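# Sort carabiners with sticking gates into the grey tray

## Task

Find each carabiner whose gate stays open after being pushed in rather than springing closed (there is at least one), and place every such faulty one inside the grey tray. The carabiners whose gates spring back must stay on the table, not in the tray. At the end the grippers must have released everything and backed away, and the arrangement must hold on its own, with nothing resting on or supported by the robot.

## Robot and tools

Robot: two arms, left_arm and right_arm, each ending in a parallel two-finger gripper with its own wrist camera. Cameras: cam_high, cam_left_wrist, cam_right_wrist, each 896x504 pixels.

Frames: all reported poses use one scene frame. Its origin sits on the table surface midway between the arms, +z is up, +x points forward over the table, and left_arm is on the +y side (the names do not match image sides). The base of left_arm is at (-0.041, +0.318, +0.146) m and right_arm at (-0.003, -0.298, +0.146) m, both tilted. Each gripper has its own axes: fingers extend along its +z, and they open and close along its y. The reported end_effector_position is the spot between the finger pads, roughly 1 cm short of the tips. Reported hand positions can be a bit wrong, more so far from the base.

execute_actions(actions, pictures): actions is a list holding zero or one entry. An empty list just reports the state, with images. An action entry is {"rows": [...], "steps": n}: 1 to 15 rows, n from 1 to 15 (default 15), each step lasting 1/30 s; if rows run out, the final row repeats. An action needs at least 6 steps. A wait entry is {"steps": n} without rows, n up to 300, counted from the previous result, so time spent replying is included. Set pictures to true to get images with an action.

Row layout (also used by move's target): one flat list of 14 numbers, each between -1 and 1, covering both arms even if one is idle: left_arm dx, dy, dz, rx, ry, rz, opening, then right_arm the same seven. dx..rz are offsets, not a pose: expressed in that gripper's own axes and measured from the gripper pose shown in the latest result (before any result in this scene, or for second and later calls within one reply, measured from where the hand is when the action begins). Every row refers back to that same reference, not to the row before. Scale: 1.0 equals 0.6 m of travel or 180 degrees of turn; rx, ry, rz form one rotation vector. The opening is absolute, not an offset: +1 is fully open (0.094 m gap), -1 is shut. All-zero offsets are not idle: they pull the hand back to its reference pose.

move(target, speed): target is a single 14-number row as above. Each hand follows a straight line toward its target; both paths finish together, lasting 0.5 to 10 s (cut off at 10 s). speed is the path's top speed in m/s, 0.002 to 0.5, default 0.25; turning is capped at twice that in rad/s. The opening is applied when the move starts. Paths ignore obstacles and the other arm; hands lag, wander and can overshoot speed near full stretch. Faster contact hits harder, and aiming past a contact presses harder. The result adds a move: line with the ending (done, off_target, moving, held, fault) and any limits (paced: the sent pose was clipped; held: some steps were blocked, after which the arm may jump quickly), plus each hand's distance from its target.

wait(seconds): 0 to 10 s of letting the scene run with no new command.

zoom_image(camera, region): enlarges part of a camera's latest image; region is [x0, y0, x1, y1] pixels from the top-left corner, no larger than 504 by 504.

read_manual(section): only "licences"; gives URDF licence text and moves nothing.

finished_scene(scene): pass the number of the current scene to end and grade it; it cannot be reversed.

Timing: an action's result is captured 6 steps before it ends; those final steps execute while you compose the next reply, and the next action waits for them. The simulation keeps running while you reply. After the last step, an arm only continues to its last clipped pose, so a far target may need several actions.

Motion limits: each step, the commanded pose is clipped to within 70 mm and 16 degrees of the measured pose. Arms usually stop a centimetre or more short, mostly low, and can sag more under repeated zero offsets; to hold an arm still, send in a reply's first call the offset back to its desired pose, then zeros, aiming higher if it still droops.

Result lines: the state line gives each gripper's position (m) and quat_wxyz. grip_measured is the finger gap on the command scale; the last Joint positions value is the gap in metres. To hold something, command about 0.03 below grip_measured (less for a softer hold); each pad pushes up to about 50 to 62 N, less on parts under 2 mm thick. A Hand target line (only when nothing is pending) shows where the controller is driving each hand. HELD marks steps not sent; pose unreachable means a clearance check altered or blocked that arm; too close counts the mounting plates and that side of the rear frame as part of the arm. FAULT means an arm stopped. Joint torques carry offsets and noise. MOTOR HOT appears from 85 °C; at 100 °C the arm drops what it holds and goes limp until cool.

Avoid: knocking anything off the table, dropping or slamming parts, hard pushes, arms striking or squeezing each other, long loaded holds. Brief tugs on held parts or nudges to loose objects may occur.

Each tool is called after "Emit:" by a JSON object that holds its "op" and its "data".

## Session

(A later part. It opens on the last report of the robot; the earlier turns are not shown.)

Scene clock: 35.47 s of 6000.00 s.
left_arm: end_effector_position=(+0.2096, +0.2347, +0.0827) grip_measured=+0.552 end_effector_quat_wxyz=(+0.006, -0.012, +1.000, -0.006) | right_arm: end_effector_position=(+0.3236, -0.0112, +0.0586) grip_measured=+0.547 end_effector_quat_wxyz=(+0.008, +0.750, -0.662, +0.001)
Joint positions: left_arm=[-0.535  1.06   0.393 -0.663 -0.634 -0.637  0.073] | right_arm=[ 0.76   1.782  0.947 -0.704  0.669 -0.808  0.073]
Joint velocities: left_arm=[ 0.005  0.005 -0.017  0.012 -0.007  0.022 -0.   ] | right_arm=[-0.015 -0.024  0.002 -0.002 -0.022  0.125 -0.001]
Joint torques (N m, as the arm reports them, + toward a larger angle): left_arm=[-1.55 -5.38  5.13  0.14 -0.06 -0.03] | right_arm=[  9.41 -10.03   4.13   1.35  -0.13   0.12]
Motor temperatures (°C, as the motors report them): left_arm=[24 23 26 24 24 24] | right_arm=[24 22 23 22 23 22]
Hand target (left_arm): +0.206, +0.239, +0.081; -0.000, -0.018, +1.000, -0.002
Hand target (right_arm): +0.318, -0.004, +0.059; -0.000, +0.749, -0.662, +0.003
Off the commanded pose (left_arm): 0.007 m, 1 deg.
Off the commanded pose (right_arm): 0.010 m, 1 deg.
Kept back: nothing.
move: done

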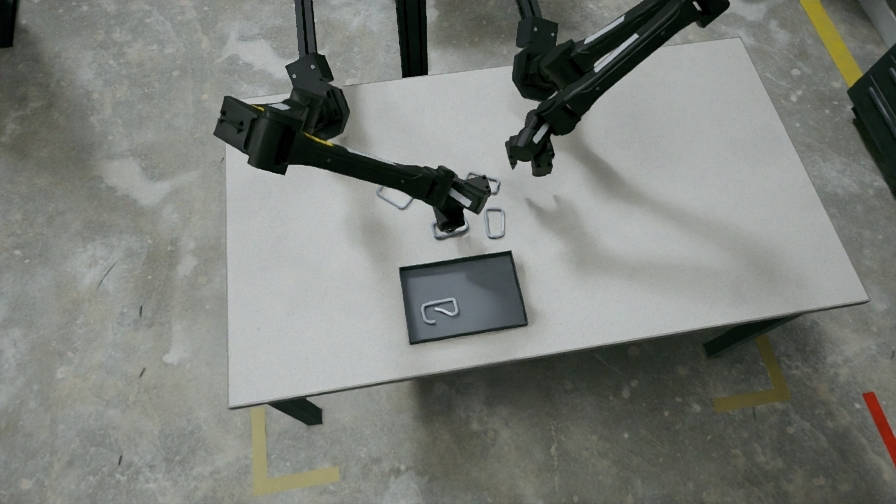

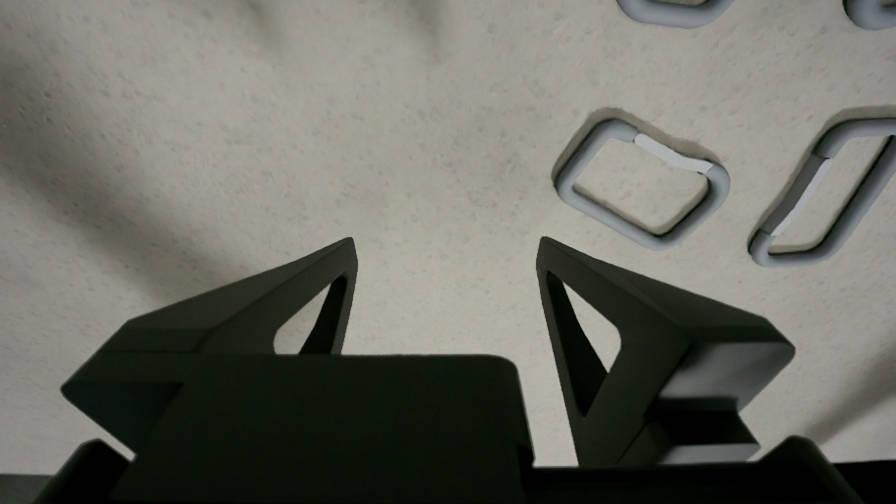

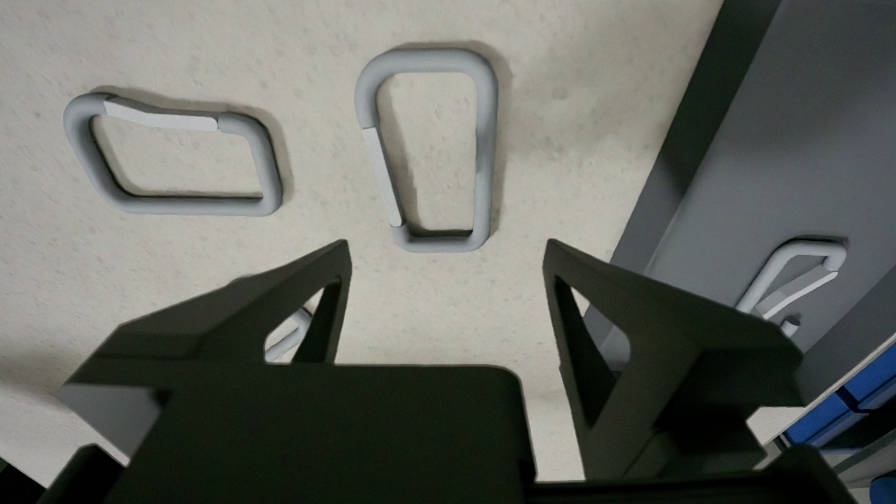

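Emit:
{"op": "move", "data": {"target": [0,0,0,0,0,0,0.55,-0.017,0.013,0.098,0,0,0,0.72], "speed": 0.08}}

Scene clock: 36.97 s of 6000.00 s.
left_arm: end_effector_position=(+0.2096, +0.2347, +0.0827) grip_measured=+0.552 end_effector_quat_wxyz=(+0.006, -0.014, +1.000, -0.006) | right_arm: end_effector_position=(+0.3156, -0.0011, +0.0064) grip_measured=+0.718 end_effector_quat_wxyz=(+0.007, +0.748, -0.663, +0.002)
Joint positions: left_arm=[-0.535  1.06   0.393 -0.663 -0.634 -0.64   0.073] | right_arm=[ 0.709  1.898  0.936 -0.538  0.668 -0.869  0.081]
Joint velocities: left_arm=[ 0.005  0.005 -0.017 -0.007 -0.007 -0.007 -0.001] | right_arm=[ 0.005  0.005  0.007  0.012 -0.022 -0.051 -0.   ]
Joint torques (N m, as the arm reports them, + toward a larger angle): left_arm=[-2.2  -4.96  5.79  0.51 -0.2   0.03] | right_arm=[  8.29 -10.72   3.29   1.3   -0.45  -0.09]
Motor temperatures (°C, as the motors report them): left_arm=[24 23 26 24 24 24] | right_arm=[24 22 23 22 23 22]
Hand target (left_arm): +0.210, +0.235, +0.083; +0.006, -0.012, +1.000, -0.006
Hand target (right_arm): +0.314, -0.003, +0.000; +0.008, +0.750, -0.662, +0.001
Off the commanded pose (left_arm): 0.000 m, 0 deg.
Off the commanded pose (right_arm): 0.007 m, 0 deg.
Kept back: nothing.
move: done

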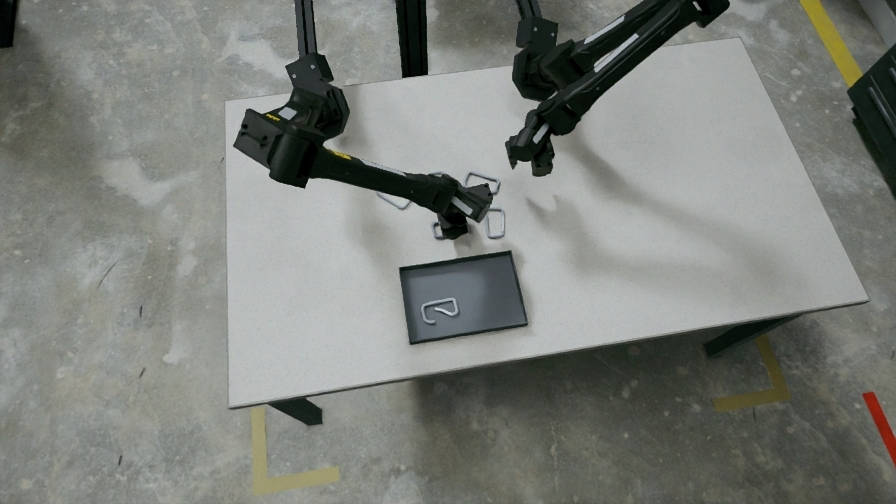

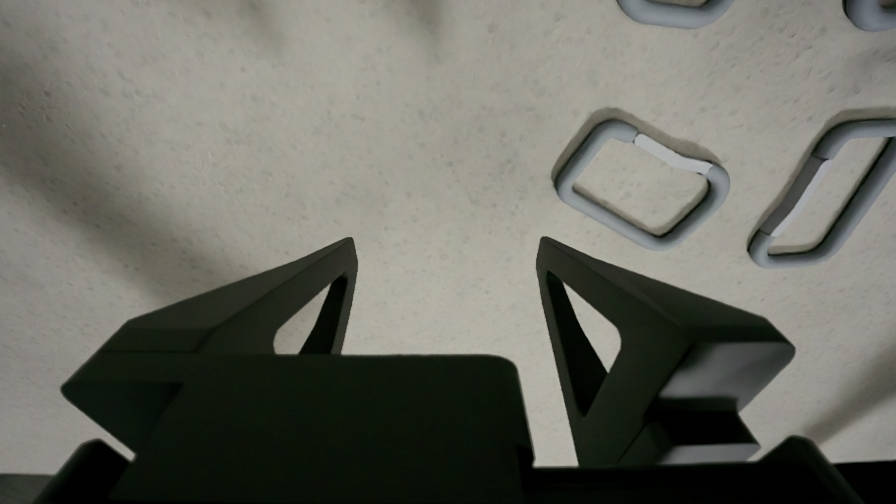

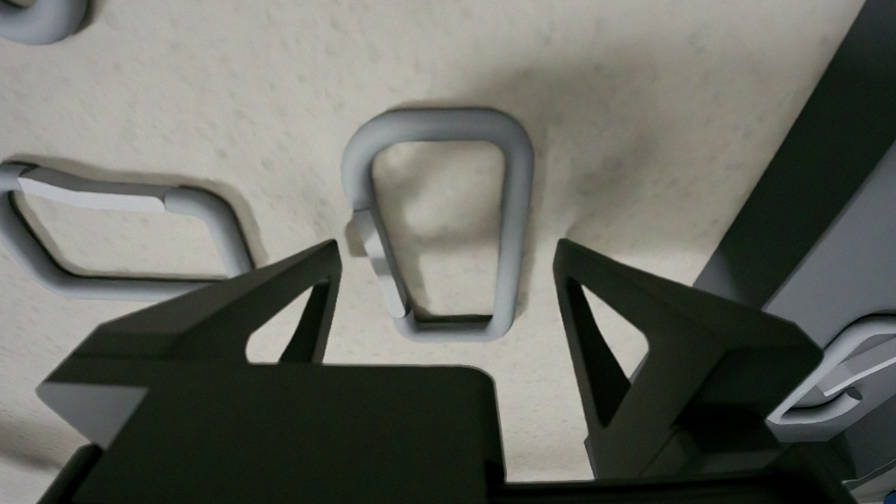

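Emit:
{"op": "execute_actions", "data": {"actions": [{"rows":[[0,0,0,0,0,0,0.55,0,0,0.016,0,0,0,0.6],[0,0,0,0,0,0,0.55,0,0,0.016,0,0,0,0.5],[0,0,0,0,0,0,0.55,0,0,0.016,0,0,0,0.45],[0,0,0,0,0,0,0.55,0,0,0.016,0,0,0,0.45],[0,0,0,0,0,0,0.55,0,0,0.016,0,0,0,0.45],[0,0,0,0,0,0,0.55,0,0,0.016,0,0,0,0.45],[0,0,0,0,0,0,0.55,0,0,0.016,0,0,0,0.45],[0,0,0,0,0,0,0.55,0,0,0.016,0,0,0,0.4],[0,0,0,0,0,0,0.55,0,0,0.016,0,0,0,0.35],[0,0,0,0,0,0,0.55,0,0,0.016,0,0,0,0.3],[0,0,0,0,0,0,0.55,0,0,0.016,0,0,0,0.25]],"steps":13}]}}

Scene clock: 37.40 s of 6000.00 s.
left_arm: end_effector_position=(+0.2096, +0.2347, +0.0827) grip_measured=+0.552 end_effector_quat_wxyz=(+0.006, -0.014, +1.000, -0.006) | right_arm: end_effector_position=(+0.3160, -0.0001, +0.0051) grip_measured=+0.453 end_effector_quat_wxyz=(+0.005, +0.748, -0.664, +0.002)
Joint positions: left_arm=[-0.535  1.06   0.393 -0.663 -0.634 -0.64   0.073] | right_arm=[ 0.708  1.901  0.936 -0.529  0.668 -0.872  0.068]
Joint velocities: left_arm=[-0.005 -0.015  0.007  0.002  0.051  0.022 -0.001] | right_arm=[-0.015  0.005  0.007  0.002 -0.051  0.037 -0.001]
Joint torques (N m, as the arm reports them, + toward a larger angle): left_arm=[-2.2  -4.96  5.78  0.51 -0.2   0.01] | right_arm=[  7.58 -10.4    3.59   1.29  -0.33  -0.09]
Motor temperatures (°C, as the motors report them): left_arm=[24 23 26 24 24 24] | right_arm=[24 22 23 22 23 22]
Steps of this call (steps 1 to 6: nothing new was sent; steps 7 to 13: the first 7 steps of this action). Readings (end_effector_position):
7: left_arm (+0.2096, +0.2347, +0.0827) | right_arm (+0.3158, -0.0008, +0.0064)
8: left_arm (+0.2096, +0.2347, +0.0827) | right_arm (+0.3160, -0.0005, +0.0063)
10: left_arm (+0.2096, +0.2347, +0.0827) | right_arm (+0.3162, -0.0000, +0.0058)
13: the state above

Emit:
{"op": "execute_actions", "data": {"actions": [{"rows":[[0,0,0,0,0,0,0.55,0,0,0.016,0,0,0,0.2],[0,0,0,0,0,0,0.55,0,0,0.016,0,0,0,0.16],[0,0,0,0,0,0,0.55,0,0,0.016,0,0,0,0.12],[0,0,0,0,0,0,0.55,0,0,0.016,0,0,0,0.08],[0,0,0,0,0,0,0.55,0,0,0.016,0,0,0,0.04],[0,0,0,0,0,0,0.55,0,0,0.016,0,0,0,0.0],[0,0,0,0,0,0,0.55,0,0,0.016,0,0,0,-0.04],[0,0,0,0,0,0,0.55,0,0,0.016,0,0,0,-0.08],[0,0,0,0,0,0,0.55,0,0,0.016,0,0,0,-0.12],[0,0,0,0,0,0,0.55,0,0,0.016,0,0,0,-0.16],[0,0,0,0,0,0,0.55,0,0,0.016,0,0,0,-0.2],[0,0,0,0,0,0,0.55,0,0,0.016,0,0,0,-0.23]],"steps":14}]}}

Emit:
{"op": "wait", "data": {"seconds": 0.3}}

Scene clock: 37.97 s of 6000.00 s.
left_arm: end_effector_position=(+0.2096, +0.2347, +0.0827) grip_measured=+0.552 end_effector_quat_wxyz=(+0.006, -0.014, +1.000, -0.006) | right_arm: end_effector_position=(+0.3169, +0.0012, +0.0049) grip_measured=-0.053 end_effector_quat_wxyz=(+0.002, +0.747, -0.665, +0.002)
Joint positions: left_arm=[-0.535  1.06   0.393 -0.663 -0.634 -0.64   0.073] | right_arm=[ 0.708  1.901  0.936 -0.521  0.668 -0.875  0.045]
Joint velocities: left_arm=[-0.005 -0.005 -0.017  0.007  0.022  0.066  0.   ] | right_arm=[ 0.005  0.005  0.007  0.007 -0.022  0.066 -0.036]
Joint torques (N m, as the arm reports them, + toward a larger angle): left_arm=[-2.21 -4.99  5.78  0.52 -0.2   0.01] | right_arm=[  7.64 -10.28   3.58   1.26  -0.37  -0.1 ]
Motor temperatures (°C, as the motors report them): left_arm=[24 23 26 24 24 24] | right_arm=[24 22 23 22 23 22]
Off your previous action's commanded pose (left_arm): 0.000 m, 0 deg at its last step (step 6 of this call).
Off your previous action's commanded pose (right_arm): 0.008 m, 0 deg at its last step (step 6 of this call).
Steps of this call (steps 1 to 6: the last 6 steps of your previous action; steps 7 to 9: nothing new was sent; steps 10 to 17: the first 8 steps of this action). Readings (end_effector_position):
10: left_arm (+0.2096, +0.2347, +0.0827) | right_arm (+0.3161, +0.0002, +0.0050)
11: left_arm (+0.2096, +0.2347, +0.0827) | right_arm (+0.3162, +0.0004, +0.0049)
13: left_arm (+0.2096, +0.2347, +0.0827) | right_arm (+0.3167, +0.0009, +0.0049)
17: the state above

Scene clock: 38.47 s of 6000.00 s.
left_arm: end_effector_position=(+0.2096, +0.2347, +0.0827) grip_measured=+0.552 end_effector_quat_wxyz=(+0.006, -0.014, +1.000, -0.006) | right_arm: end_effector_position=(+0.3171, +0.0014, +0.0049) grip_measured=-0.220 end_effector_quat_wxyz=(+0.002, +0.747, -0.665, +0.002)
Joint positions: left_arm=[-0.535  1.06   0.393 -0.663 -0.634 -0.64   0.073] | right_arm=[ 0.708  1.901  0.936 -0.519  0.668 -0.875  0.037]
Joint velocities: left_arm=[-0.015  0.005 -0.002  0.002 -0.051 -0.007 -0.001] | right_arm=[ 0.005 -0.005 -0.007  0.002  0.022  0.007 -0.   ]
Joint torques (N m, as the arm reports them, + toward a larger angle): left_arm=[-2.19 -4.93  5.79  0.51 -0.2   0.01] | right_arm=[  7.52 -10.08   3.58   1.28  -0.34  -0.1 ]
Motor temperatures (°C, as the motors report them): left_arm=[24 23 26 24 24 24] | right_arm=[24 22 23 22 23 22]
Hand target (left_arm): +0.210, +0.235, +0.083; +0.006, -0.014, +1.000, -0.006
Hand target (right_arm): +0.316, -0.000, -0.004; +0.005, +0.748, -0.664, +0.002
Off the commanded pose (left_arm): 0.000 m, 0 deg.
Off the commanded pose (right_arm): 0.010 m, 0 deg.
Kept back: nothing.
Steps of this call (steps 1 to 6: the last 6 steps of your previous action; steps 7 to 15: nothing new was sent). Readings (end_effector_position):
1: left_arm (+0.2096, +0.2347, +0.0827) | right_arm (+0.3169, +0.0012, +0.0049)
2: left_arm (+0.2096, +0.2347, +0.0827) | right_arm (+0.3169, +0.0012, +0.0049)
4: left_arm (+0.2096, +0.2347, +0.0827) | right_arm (+0.3170, +0.0013, +0.0049)
8: left_arm (+0.2096, +0.2347, +0.0827) | right_arm (+0.3171, +0.0014, +0.0049)
15: the state above

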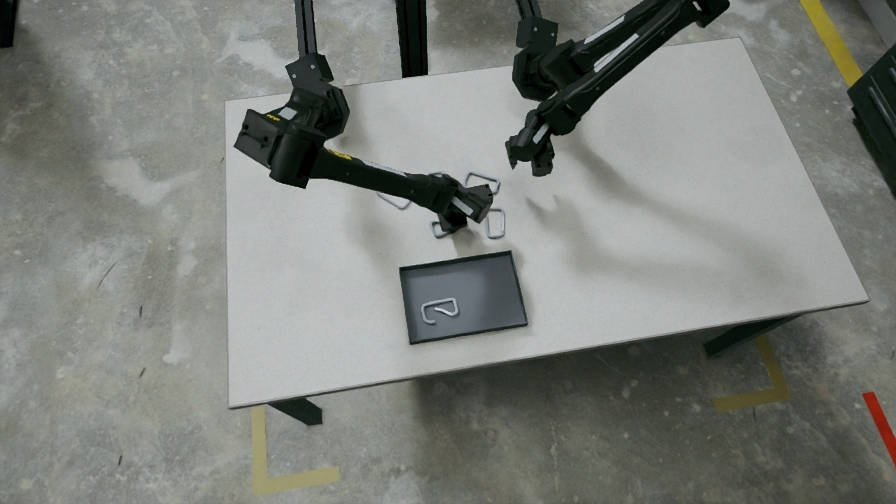

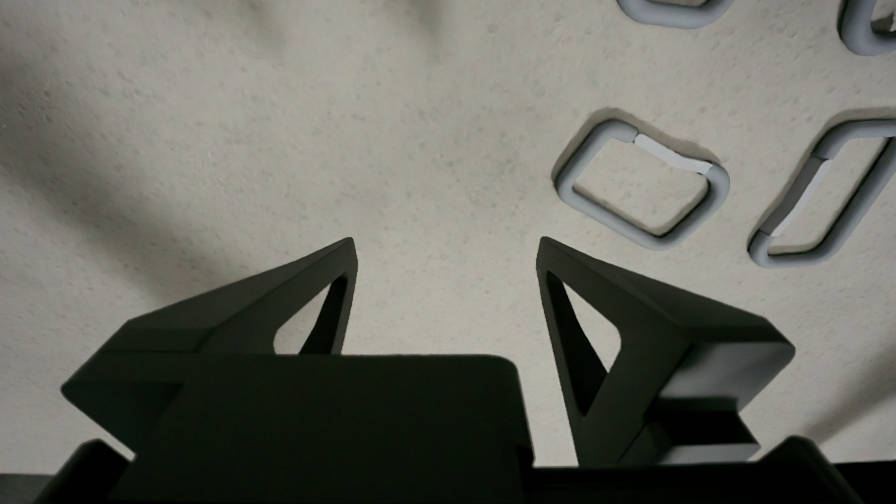

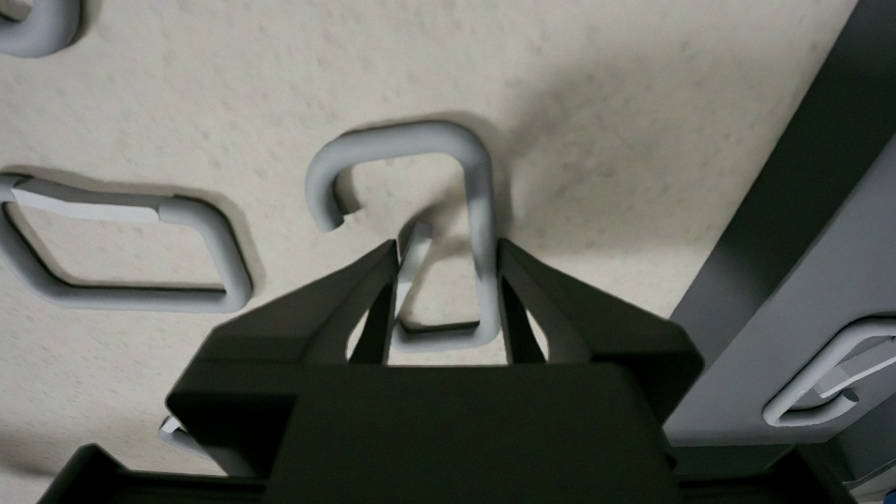

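Emit:
{"op": "execute_actions", "data": {"actions": [{"rows":[[0,0,0,0,0,0,0.55,0,0,0.003,0,0,0,-0.15],[0,0,0,0,0,0,0.55,0,0,0.003,0,0,0,-0.08],[0,0,0,0,0,0,0.55,0,0,0.003,0,0,0,0.0],[0,0,0,0,0,0,0.55,0,0,0.003,0,0,0,0.08],[0,0,0,0,0,0,0.55,0,0,0.003,0,0,0,0.16],[0,0,0,0,0,0,0.55,0,0,0.003,0,0,0,0.24]],"steps":8}]}}

Emit:
{"op": "wait", "data": {"seconds": 0.25}}

Scene clock: 38.77 s of 6000.00 s.
left_arm: end_effector_position=(+0.2096, +0.2347, +0.0827) grip_measured=+0.552 end_effector_quat_wxyz=(+0.006, -0.014, +1.000, -0.006) | right_arm: end_effector_position=(+0.3171, +0.0014, +0.0049) grip_measured=-0.107 end_effector_quat_wxyz=(+0.002, +0.747, -0.665, +0.002)
Joint positions: left_arm=[-0.535  1.06   0.393 -0.663 -0.634 -0.64   0.073] | right_arm=[ 0.708  1.901  0.936 -0.519  0.668 -0.875  0.042]
Joint velocities: left_arm=[-0.005  0.005 -0.017 -0.002 -0.022  0.066 -0.001] | right_arm=[ 0.005 -0.015 -0.017  0.012 -0.007 -0.037  0.059]
Joint torques (N m, as the arm reports them, + toward a larger angle): left_arm=[-2.19 -4.97  5.78  0.51 -0.2   0.01] | right_arm=[  8.27 -10.94   3.69   0.65  -0.31   0.  ]
Motor temperatures (°C, as the motors report them): left_arm=[24 23 26 24 24 24] | right_arm=[24 22 23 22 23 22]
Steps of this call (steps 1 to 7: nothing new was sent; steps 8 to 9: the first 2 steps of this action). Readings (end_effector_position):
8: left_arm (+0.2096, +0.2347, +0.0827) | right_arm (+0.3171, +0.0014, +0.0049)
9: the state above

Scene clock: 39.23 s of 6000.00 s.
left_arm: end_effector_position=(+0.2096, +0.2347, +0.0827) grip_measured=+0.552 end_effector_quat_wxyz=(+0.006, -0.014, +1.000, -0.006) | right_arm: end_effector_position=(+0.3171, +0.0014, +0.0049) grip_measured=+0.240 end_effector_quat_wxyz=(+0.002, +0.747, -0.665, +0.002)
Joint positions: left_arm=[-0.535  1.06   0.393 -0.663 -0.634 -0.64   0.073] | right_arm=[ 0.708  1.901  0.936 -0.519  0.668 -0.875  0.058]
Joint velocities: left_arm=[-0.005 -0.024  0.007 -0.012  0.007  0.007  0.   ] | right_arm=[-0.005 -0.005  0.012  0.017 -0.066 -0.081  0.   ]
Joint torques (N m, as the arm reports them, + toward a larger angle): left_arm=[-2.21 -4.97  5.77  0.52 -0.2   0.01] | right_arm=[  8.3  -11.49   3.66   0.69  -0.31   0.02]
Motor temperatures (°C, as the motors report them): left_arm=[24 23 26 24 24 24] | right_arm=[24 22 23 22 23 22]
Hand target (left_arm): +0.210, +0.235, +0.083; +0.006, -0.014, +1.000, -0.006
Hand target (right_arm): +0.317, +0.001, +0.003; +0.002, +0.747, -0.665, +0.002
Off the commanded pose (left_arm): 0.000 m, 0 deg.
Off the commanded pose (right_arm): 0.002 m, 0 deg.
Kept back: nothing.
Steps of this call (steps 1 to 6: the last 6 steps of your previous action; steps 7 to 14: nothing new was sent). Readings (end_effector_position):
1: left_arm (+0.2096, +0.2347, +0.0827) | right_arm (+0.3171, +0.0014, +0.0049)
2: left_arm (+0.2096, +0.2347, +0.0827) | right_arm (+0.3171, +0.0014, +0.0049)
4: left_arm (+0.2096, +0.2347, +0.0827) | right_arm (+0.3171, +0.0014, +0.0049)
8: left_arm (+0.2096, +0.2347, +0.0827) | right_arm (+0.3171, +0.0014, +0.0049)
14: the state above

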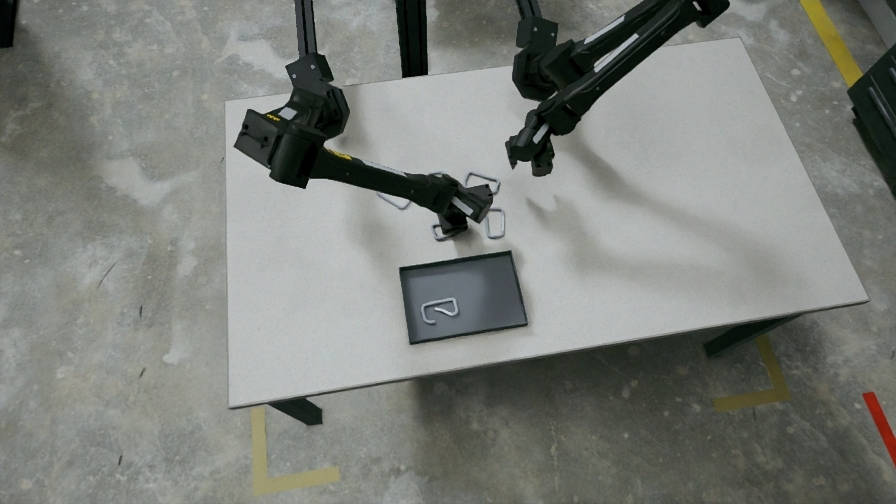

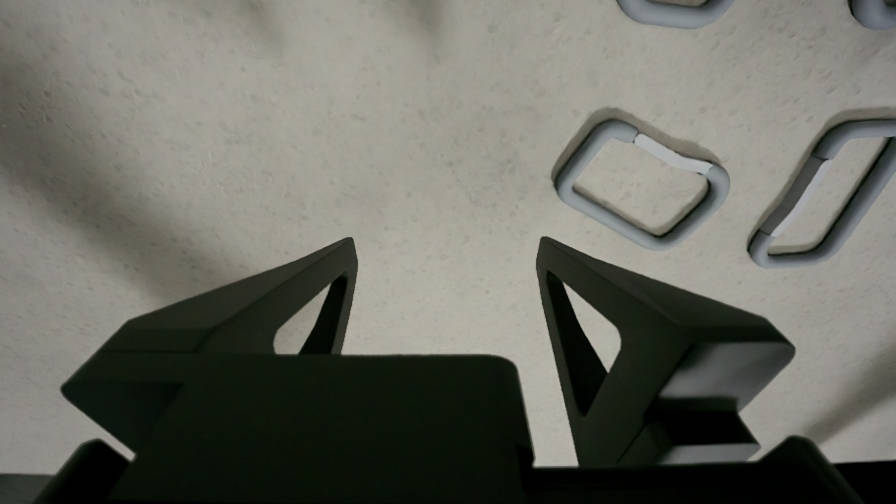

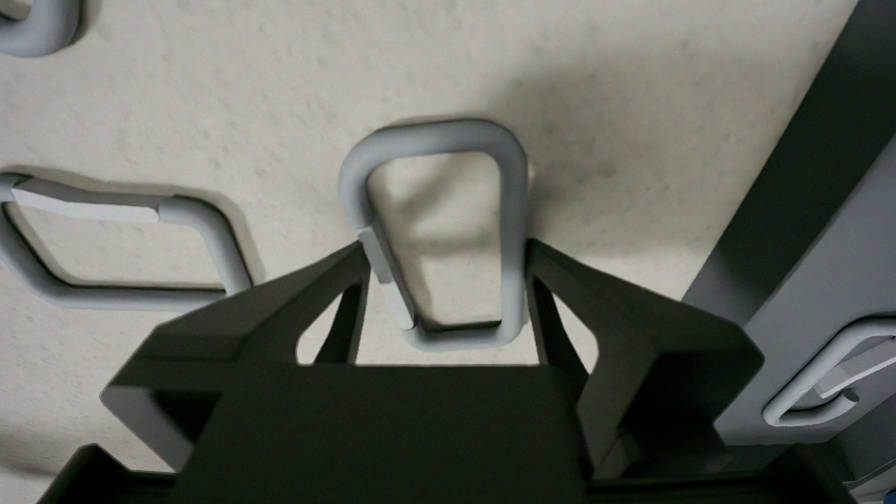

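Emit:
{"op": "move", "data": {"target": [0,0,0,0,0,0,0.55,0,-0.01,-0.115,0,0,0,0.8], "speed": 0.15}}

Emit:
{"op": "move", "data": {"target": [0,0,0,0,0,0,0.55,0.197,0.212,0,0,0,0.264,0.65], "speed": 0.3}}

Scene clock: 40.43 s of 6000.00 s.
left_arm: end_effector_position=(+0.2096, +0.2347, +0.0827) grip_measured=+0.552 end_effector_quat_wxyz=(+0.006, -0.014, +1.000, -0.006) | right_arm: end_effector_position=(+0.3080, -0.0090, +0.0597) grip_measured=+0.797 end_effector_quat_wxyz=(+0.017, +0.756, -0.654, +0.002)
Joint positions: left_arm=[-0.535  1.06   0.393 -0.663 -0.634 -0.64   0.073] | right_arm=[ 0.787  1.797  0.939 -0.727  0.67  -0.778  0.084]
Joint velocities: left_arm=[-0.015 -0.015  0.002 -0.002  0.007 -0.022  0.   ] | right_arm=[-0.005 -0.015  0.007  0.002  0.022 -0.037 -0.001]
Joint torques (N m, as the arm reports them, + toward a larger angle): left_arm=[-2.16 -4.95  5.77  0.51 -0.2   0.  ] | right_arm=[  8.74 -11.65   6.91  -0.38  -0.14   0.18]
Motor temperatures (°C, as the motors report them): left_arm=[24 23 26 24 24 24] | right_arm=[24 22 23 22 23 22]
Hand target (left_arm): +0.210, +0.235, +0.083; +0.006, -0.014, +1.000, -0.006
Hand target (right_arm): +0.323, +0.002, +0.073; +0.002, +0.747, -0.665, +0.003
Off the commanded pose (left_arm): 0.000 m, 0 deg.
Off the commanded pose (right_arm): 0.024 m, 2 deg.
Kept back: nothing.
move: off_target (right_arm)

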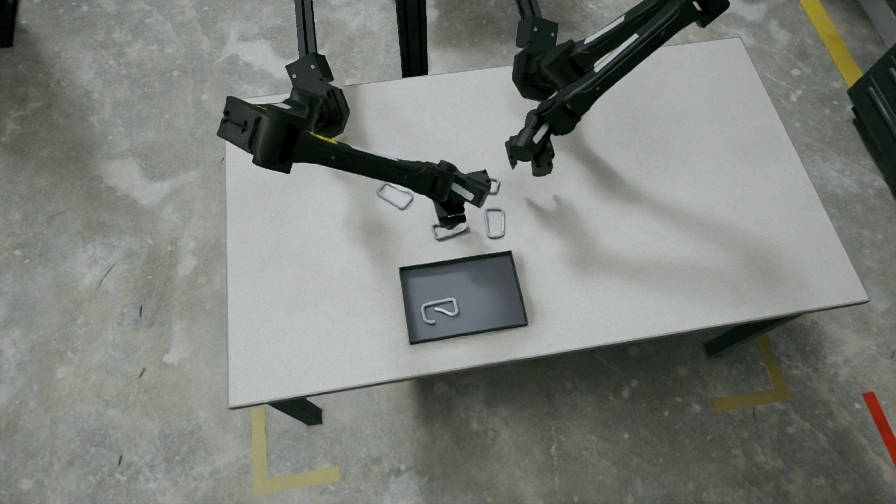

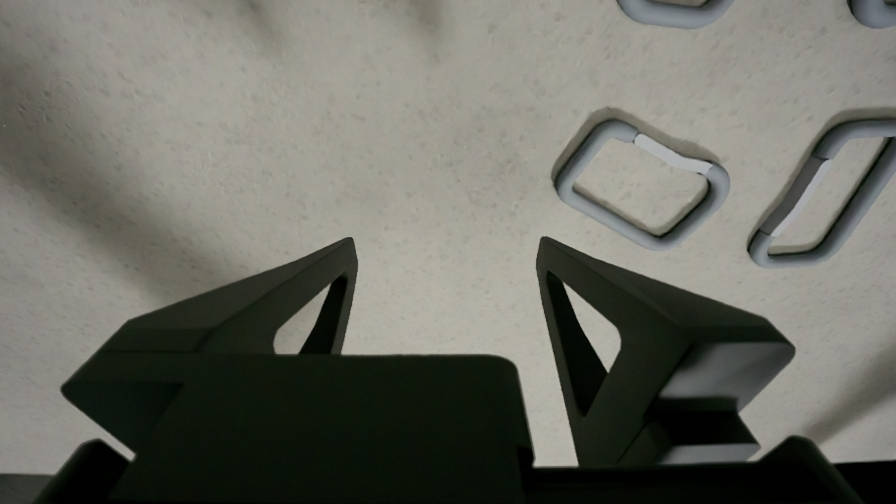

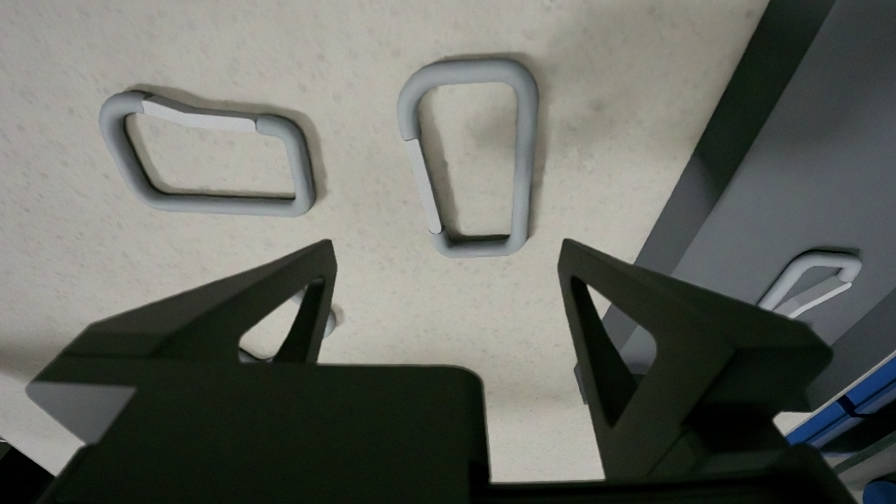

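Scene clock: 42.47 s of 6000.00 s.
left_arm: end_effector_position=(+0.2096, +0.2347, +0.0827) grip_measured=+0.552 end_effector_quat_wxyz=(+0.006, -0.014, +1.000, -0.006) | right_arm: end_effector_position=(+0.1947, -0.1494, +0.0610) grip_measured=+0.652 end_effector_quat_wxyz=(-0.030, -0.437, +0.899, -0.016)
Joint positions: left_arm=[-0.535  1.06   0.393 -0.663 -0.634 -0.64   0.073] | right_arm=[ 0.8    1.472  0.453 -0.62   0.668  0.074  0.078]
Joint velocities: left_arm=[-0.005 -0.015 -0.017  0.002  0.007 -0.022  0.001] | right_arm=[ 0.005 -0.005 -0.017 -0.022 -0.081  0.007  0.001]
Joint torques (N m, as the arm reports them, + toward a larger angle): left_arm=[-2.19 -4.93  5.78  0.53 -0.2   0.  ] | right_arm=[ 5.58 -6.27  3.5   1.16 -0.17  0.13]
Motor temperatures (°C, as the motors report them): left_arm=[24 23 26 24 24 24] | right_arm=[24 22 23 22 23 22]
Hand target (left_arm): +0.210, +0.235, +0.083; +0.006, -0.014, +1.000, -0.006
Hand target (right_arm): +0.197, -0.143, +0.065; -0.015, -0.428, +0.904, -0.009
Off the commanded pose (left_arm): 0.000 m, 0 deg.
Off the commanded pose (right_arm): 0.008 m, 2 deg.
Kept back: nothing.
move: done

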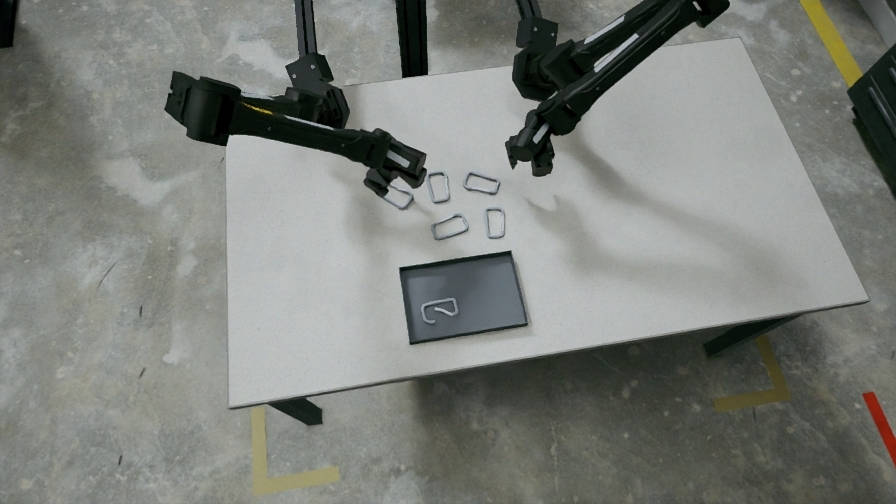

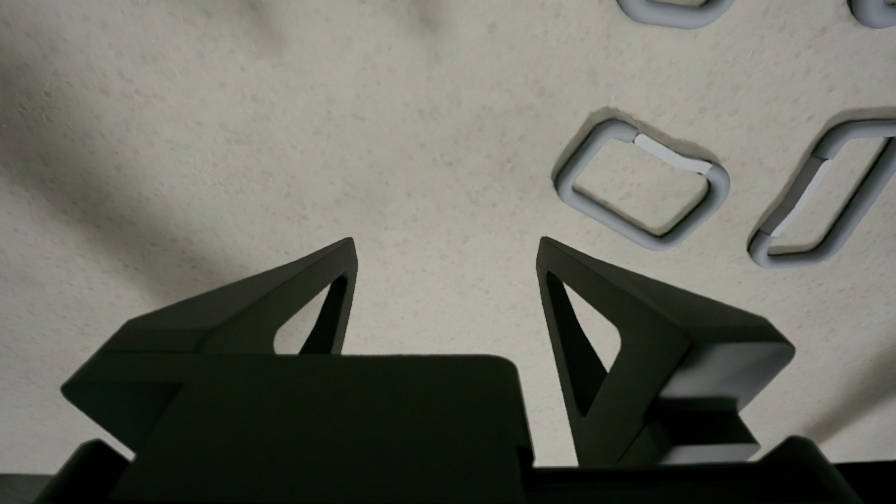

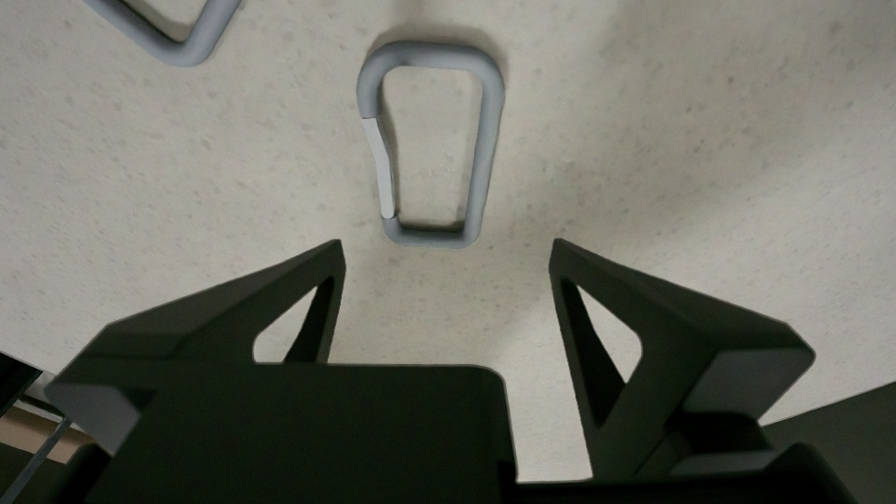

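Emit:
{"op": "move", "data": {"target": [0,0,0,0,0,0,0.55,-0.035,0.015,0.072,0,-0.028,0,0.65], "speed": 0.1}}

Scene clock: 44.67 s of 6000.00 s.
left_arm: end_effector_position=(+0.2096, +0.2347, +0.0827) grip_measured=+0.552 end_effector_quat_wxyz=(+0.006, -0.014, +1.000, -0.006) | right_arm: end_effector_position=(+0.2002, -0.1279, +0.0204) grip_measured=+0.652 end_effector_quat_wxyz=(+0.009, -0.435, +0.900, +0.002)
Joint positions: left_arm=[-0.535  1.06   0.393 -0.663 -0.634 -0.64   0.073] | right_arm=[ 0.73   1.611  0.421 -0.283  0.668 -0.078  0.078]
Joint velocities: left_arm=[-0.005 -0.005 -0.007  0.017  0.007  0.007 -0.001] | right_arm=[-0.015 -0.005  0.007 -0.002 -0.037 -0.037  0.001]
Joint torques (N m, as the arm reports them, + toward a larger angle): left_arm=[-2.2  -4.92  5.77  0.52 -0.2   0.01] | right_arm=[ 3.99 -5.95  2.13  1.46 -0.36 -0.06]
Motor temperatures (°C, as the motors report them): left_arm=[24 23 26 24 24 24] | right_arm=[24 22 23 22 23 22]
Hand target (left_arm): +0.210, +0.235, +0.083; +0.006, -0.014, +1.000, -0.006
Hand target (right_arm): +0.199, -0.130, +0.017; +0.009, -0.437, +0.899, +0.003
Off the commanded pose (left_arm): 0.000 m, 0 deg.
Off the commanded pose (right_arm): 0.005 m, 0 deg.
Kept back: nothing.
move: done

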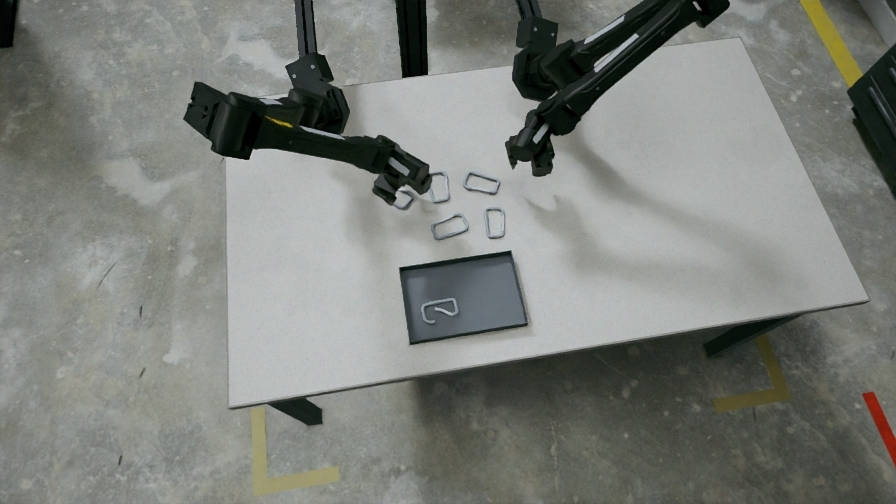

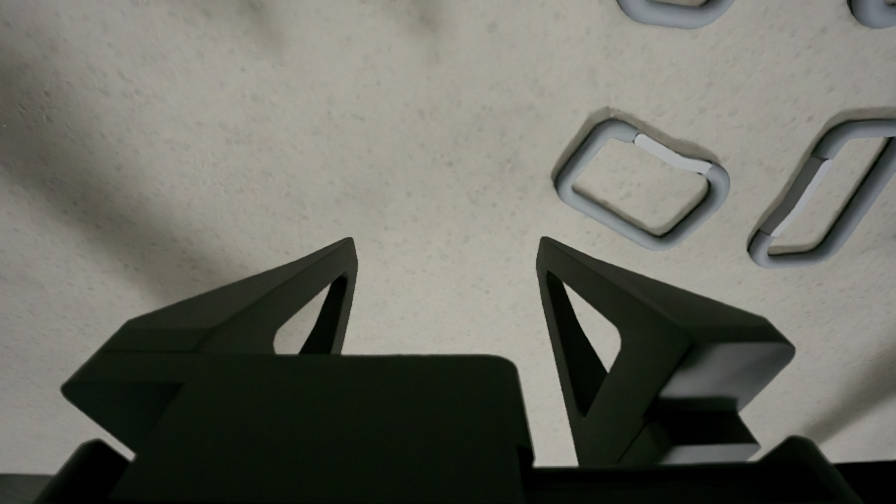

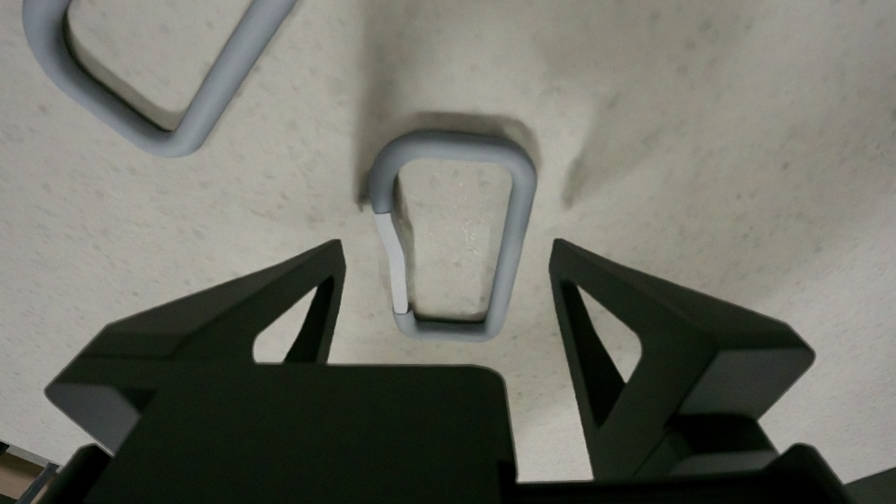

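Emit:
{"op": "move", "data": {"target": [0,0,0,0,0,0,0.55,0.018,0,0.029,0,0,0,0.55], "speed": 0.05}}

Scene clock: 45.67 s of 6000.00 s.
left_arm: end_effector_position=(+0.2096, +0.2347, +0.0827) grip_measured=+0.552 end_effector_quat_wxyz=(+0.006, -0.014, +1.000, -0.006) | right_arm: end_effector_position=(+0.1953, -0.1344, +0.0070) grip_measured=+0.552 end_effector_quat_wxyz=(+0.010, -0.433, +0.901, +0.001)
Joint positions: left_arm=[-0.535  1.06   0.393 -0.663 -0.634 -0.64   0.073] | right_arm=[ 0.695  1.645  0.393 -0.192  0.666 -0.118  0.073]
Joint velocities: left_arm=[-0.015 -0.015  0.007 -0.017 -0.022 -0.022 -0.   ] | right_arm=[-0.005 -0.015 -0.007  0.002 -0.022 -0.051 -0.001]
Joint torques (N m, as the arm reports them, + toward a larger angle): left_arm=[-2.2  -4.92  5.78  0.52 -0.2   0.01] | right_arm=[ 4.16 -5.56  1.7   1.36 -0.4  -0.11]
Motor temperatures (°C, as the motors report them): left_arm=[24 23 26 24 24 24] | right_arm=[24 22 23 22 23 22]
Hand target (left_arm): +0.210, +0.235, +0.083; +0.006, -0.014, +1.000, -0.006
Hand target (right_arm): +0.193, -0.136, +0.003; +0.009, -0.435, +0.900, +0.002
Off the commanded pose (left_arm): 0.000 m, 0 deg.
Off the commanded pose (right_arm): 0.005 m, 0 deg.
Kept back: nothing.
move: done

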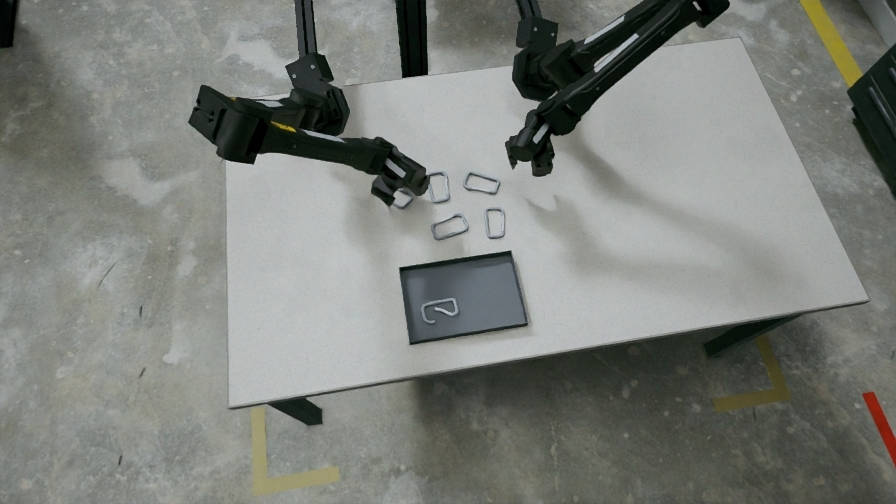

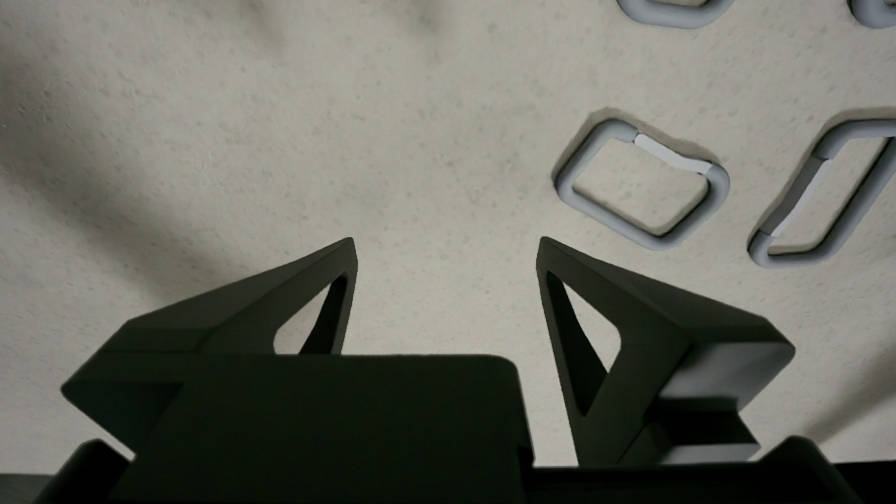

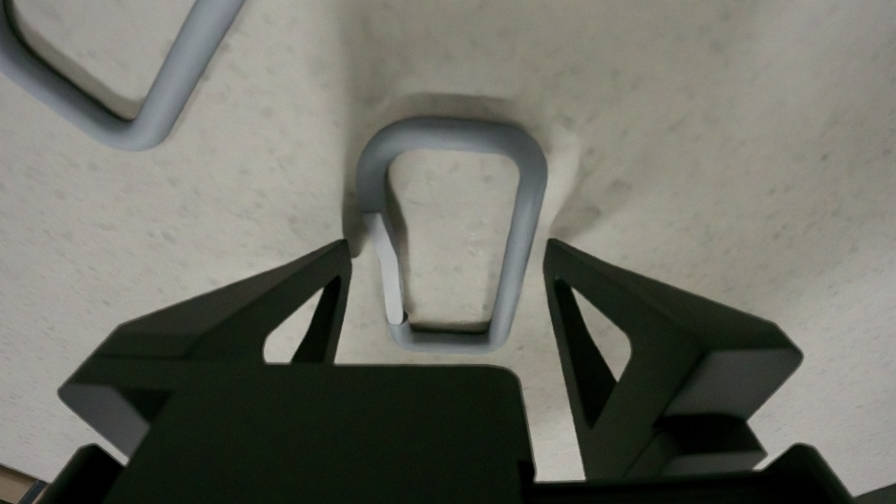

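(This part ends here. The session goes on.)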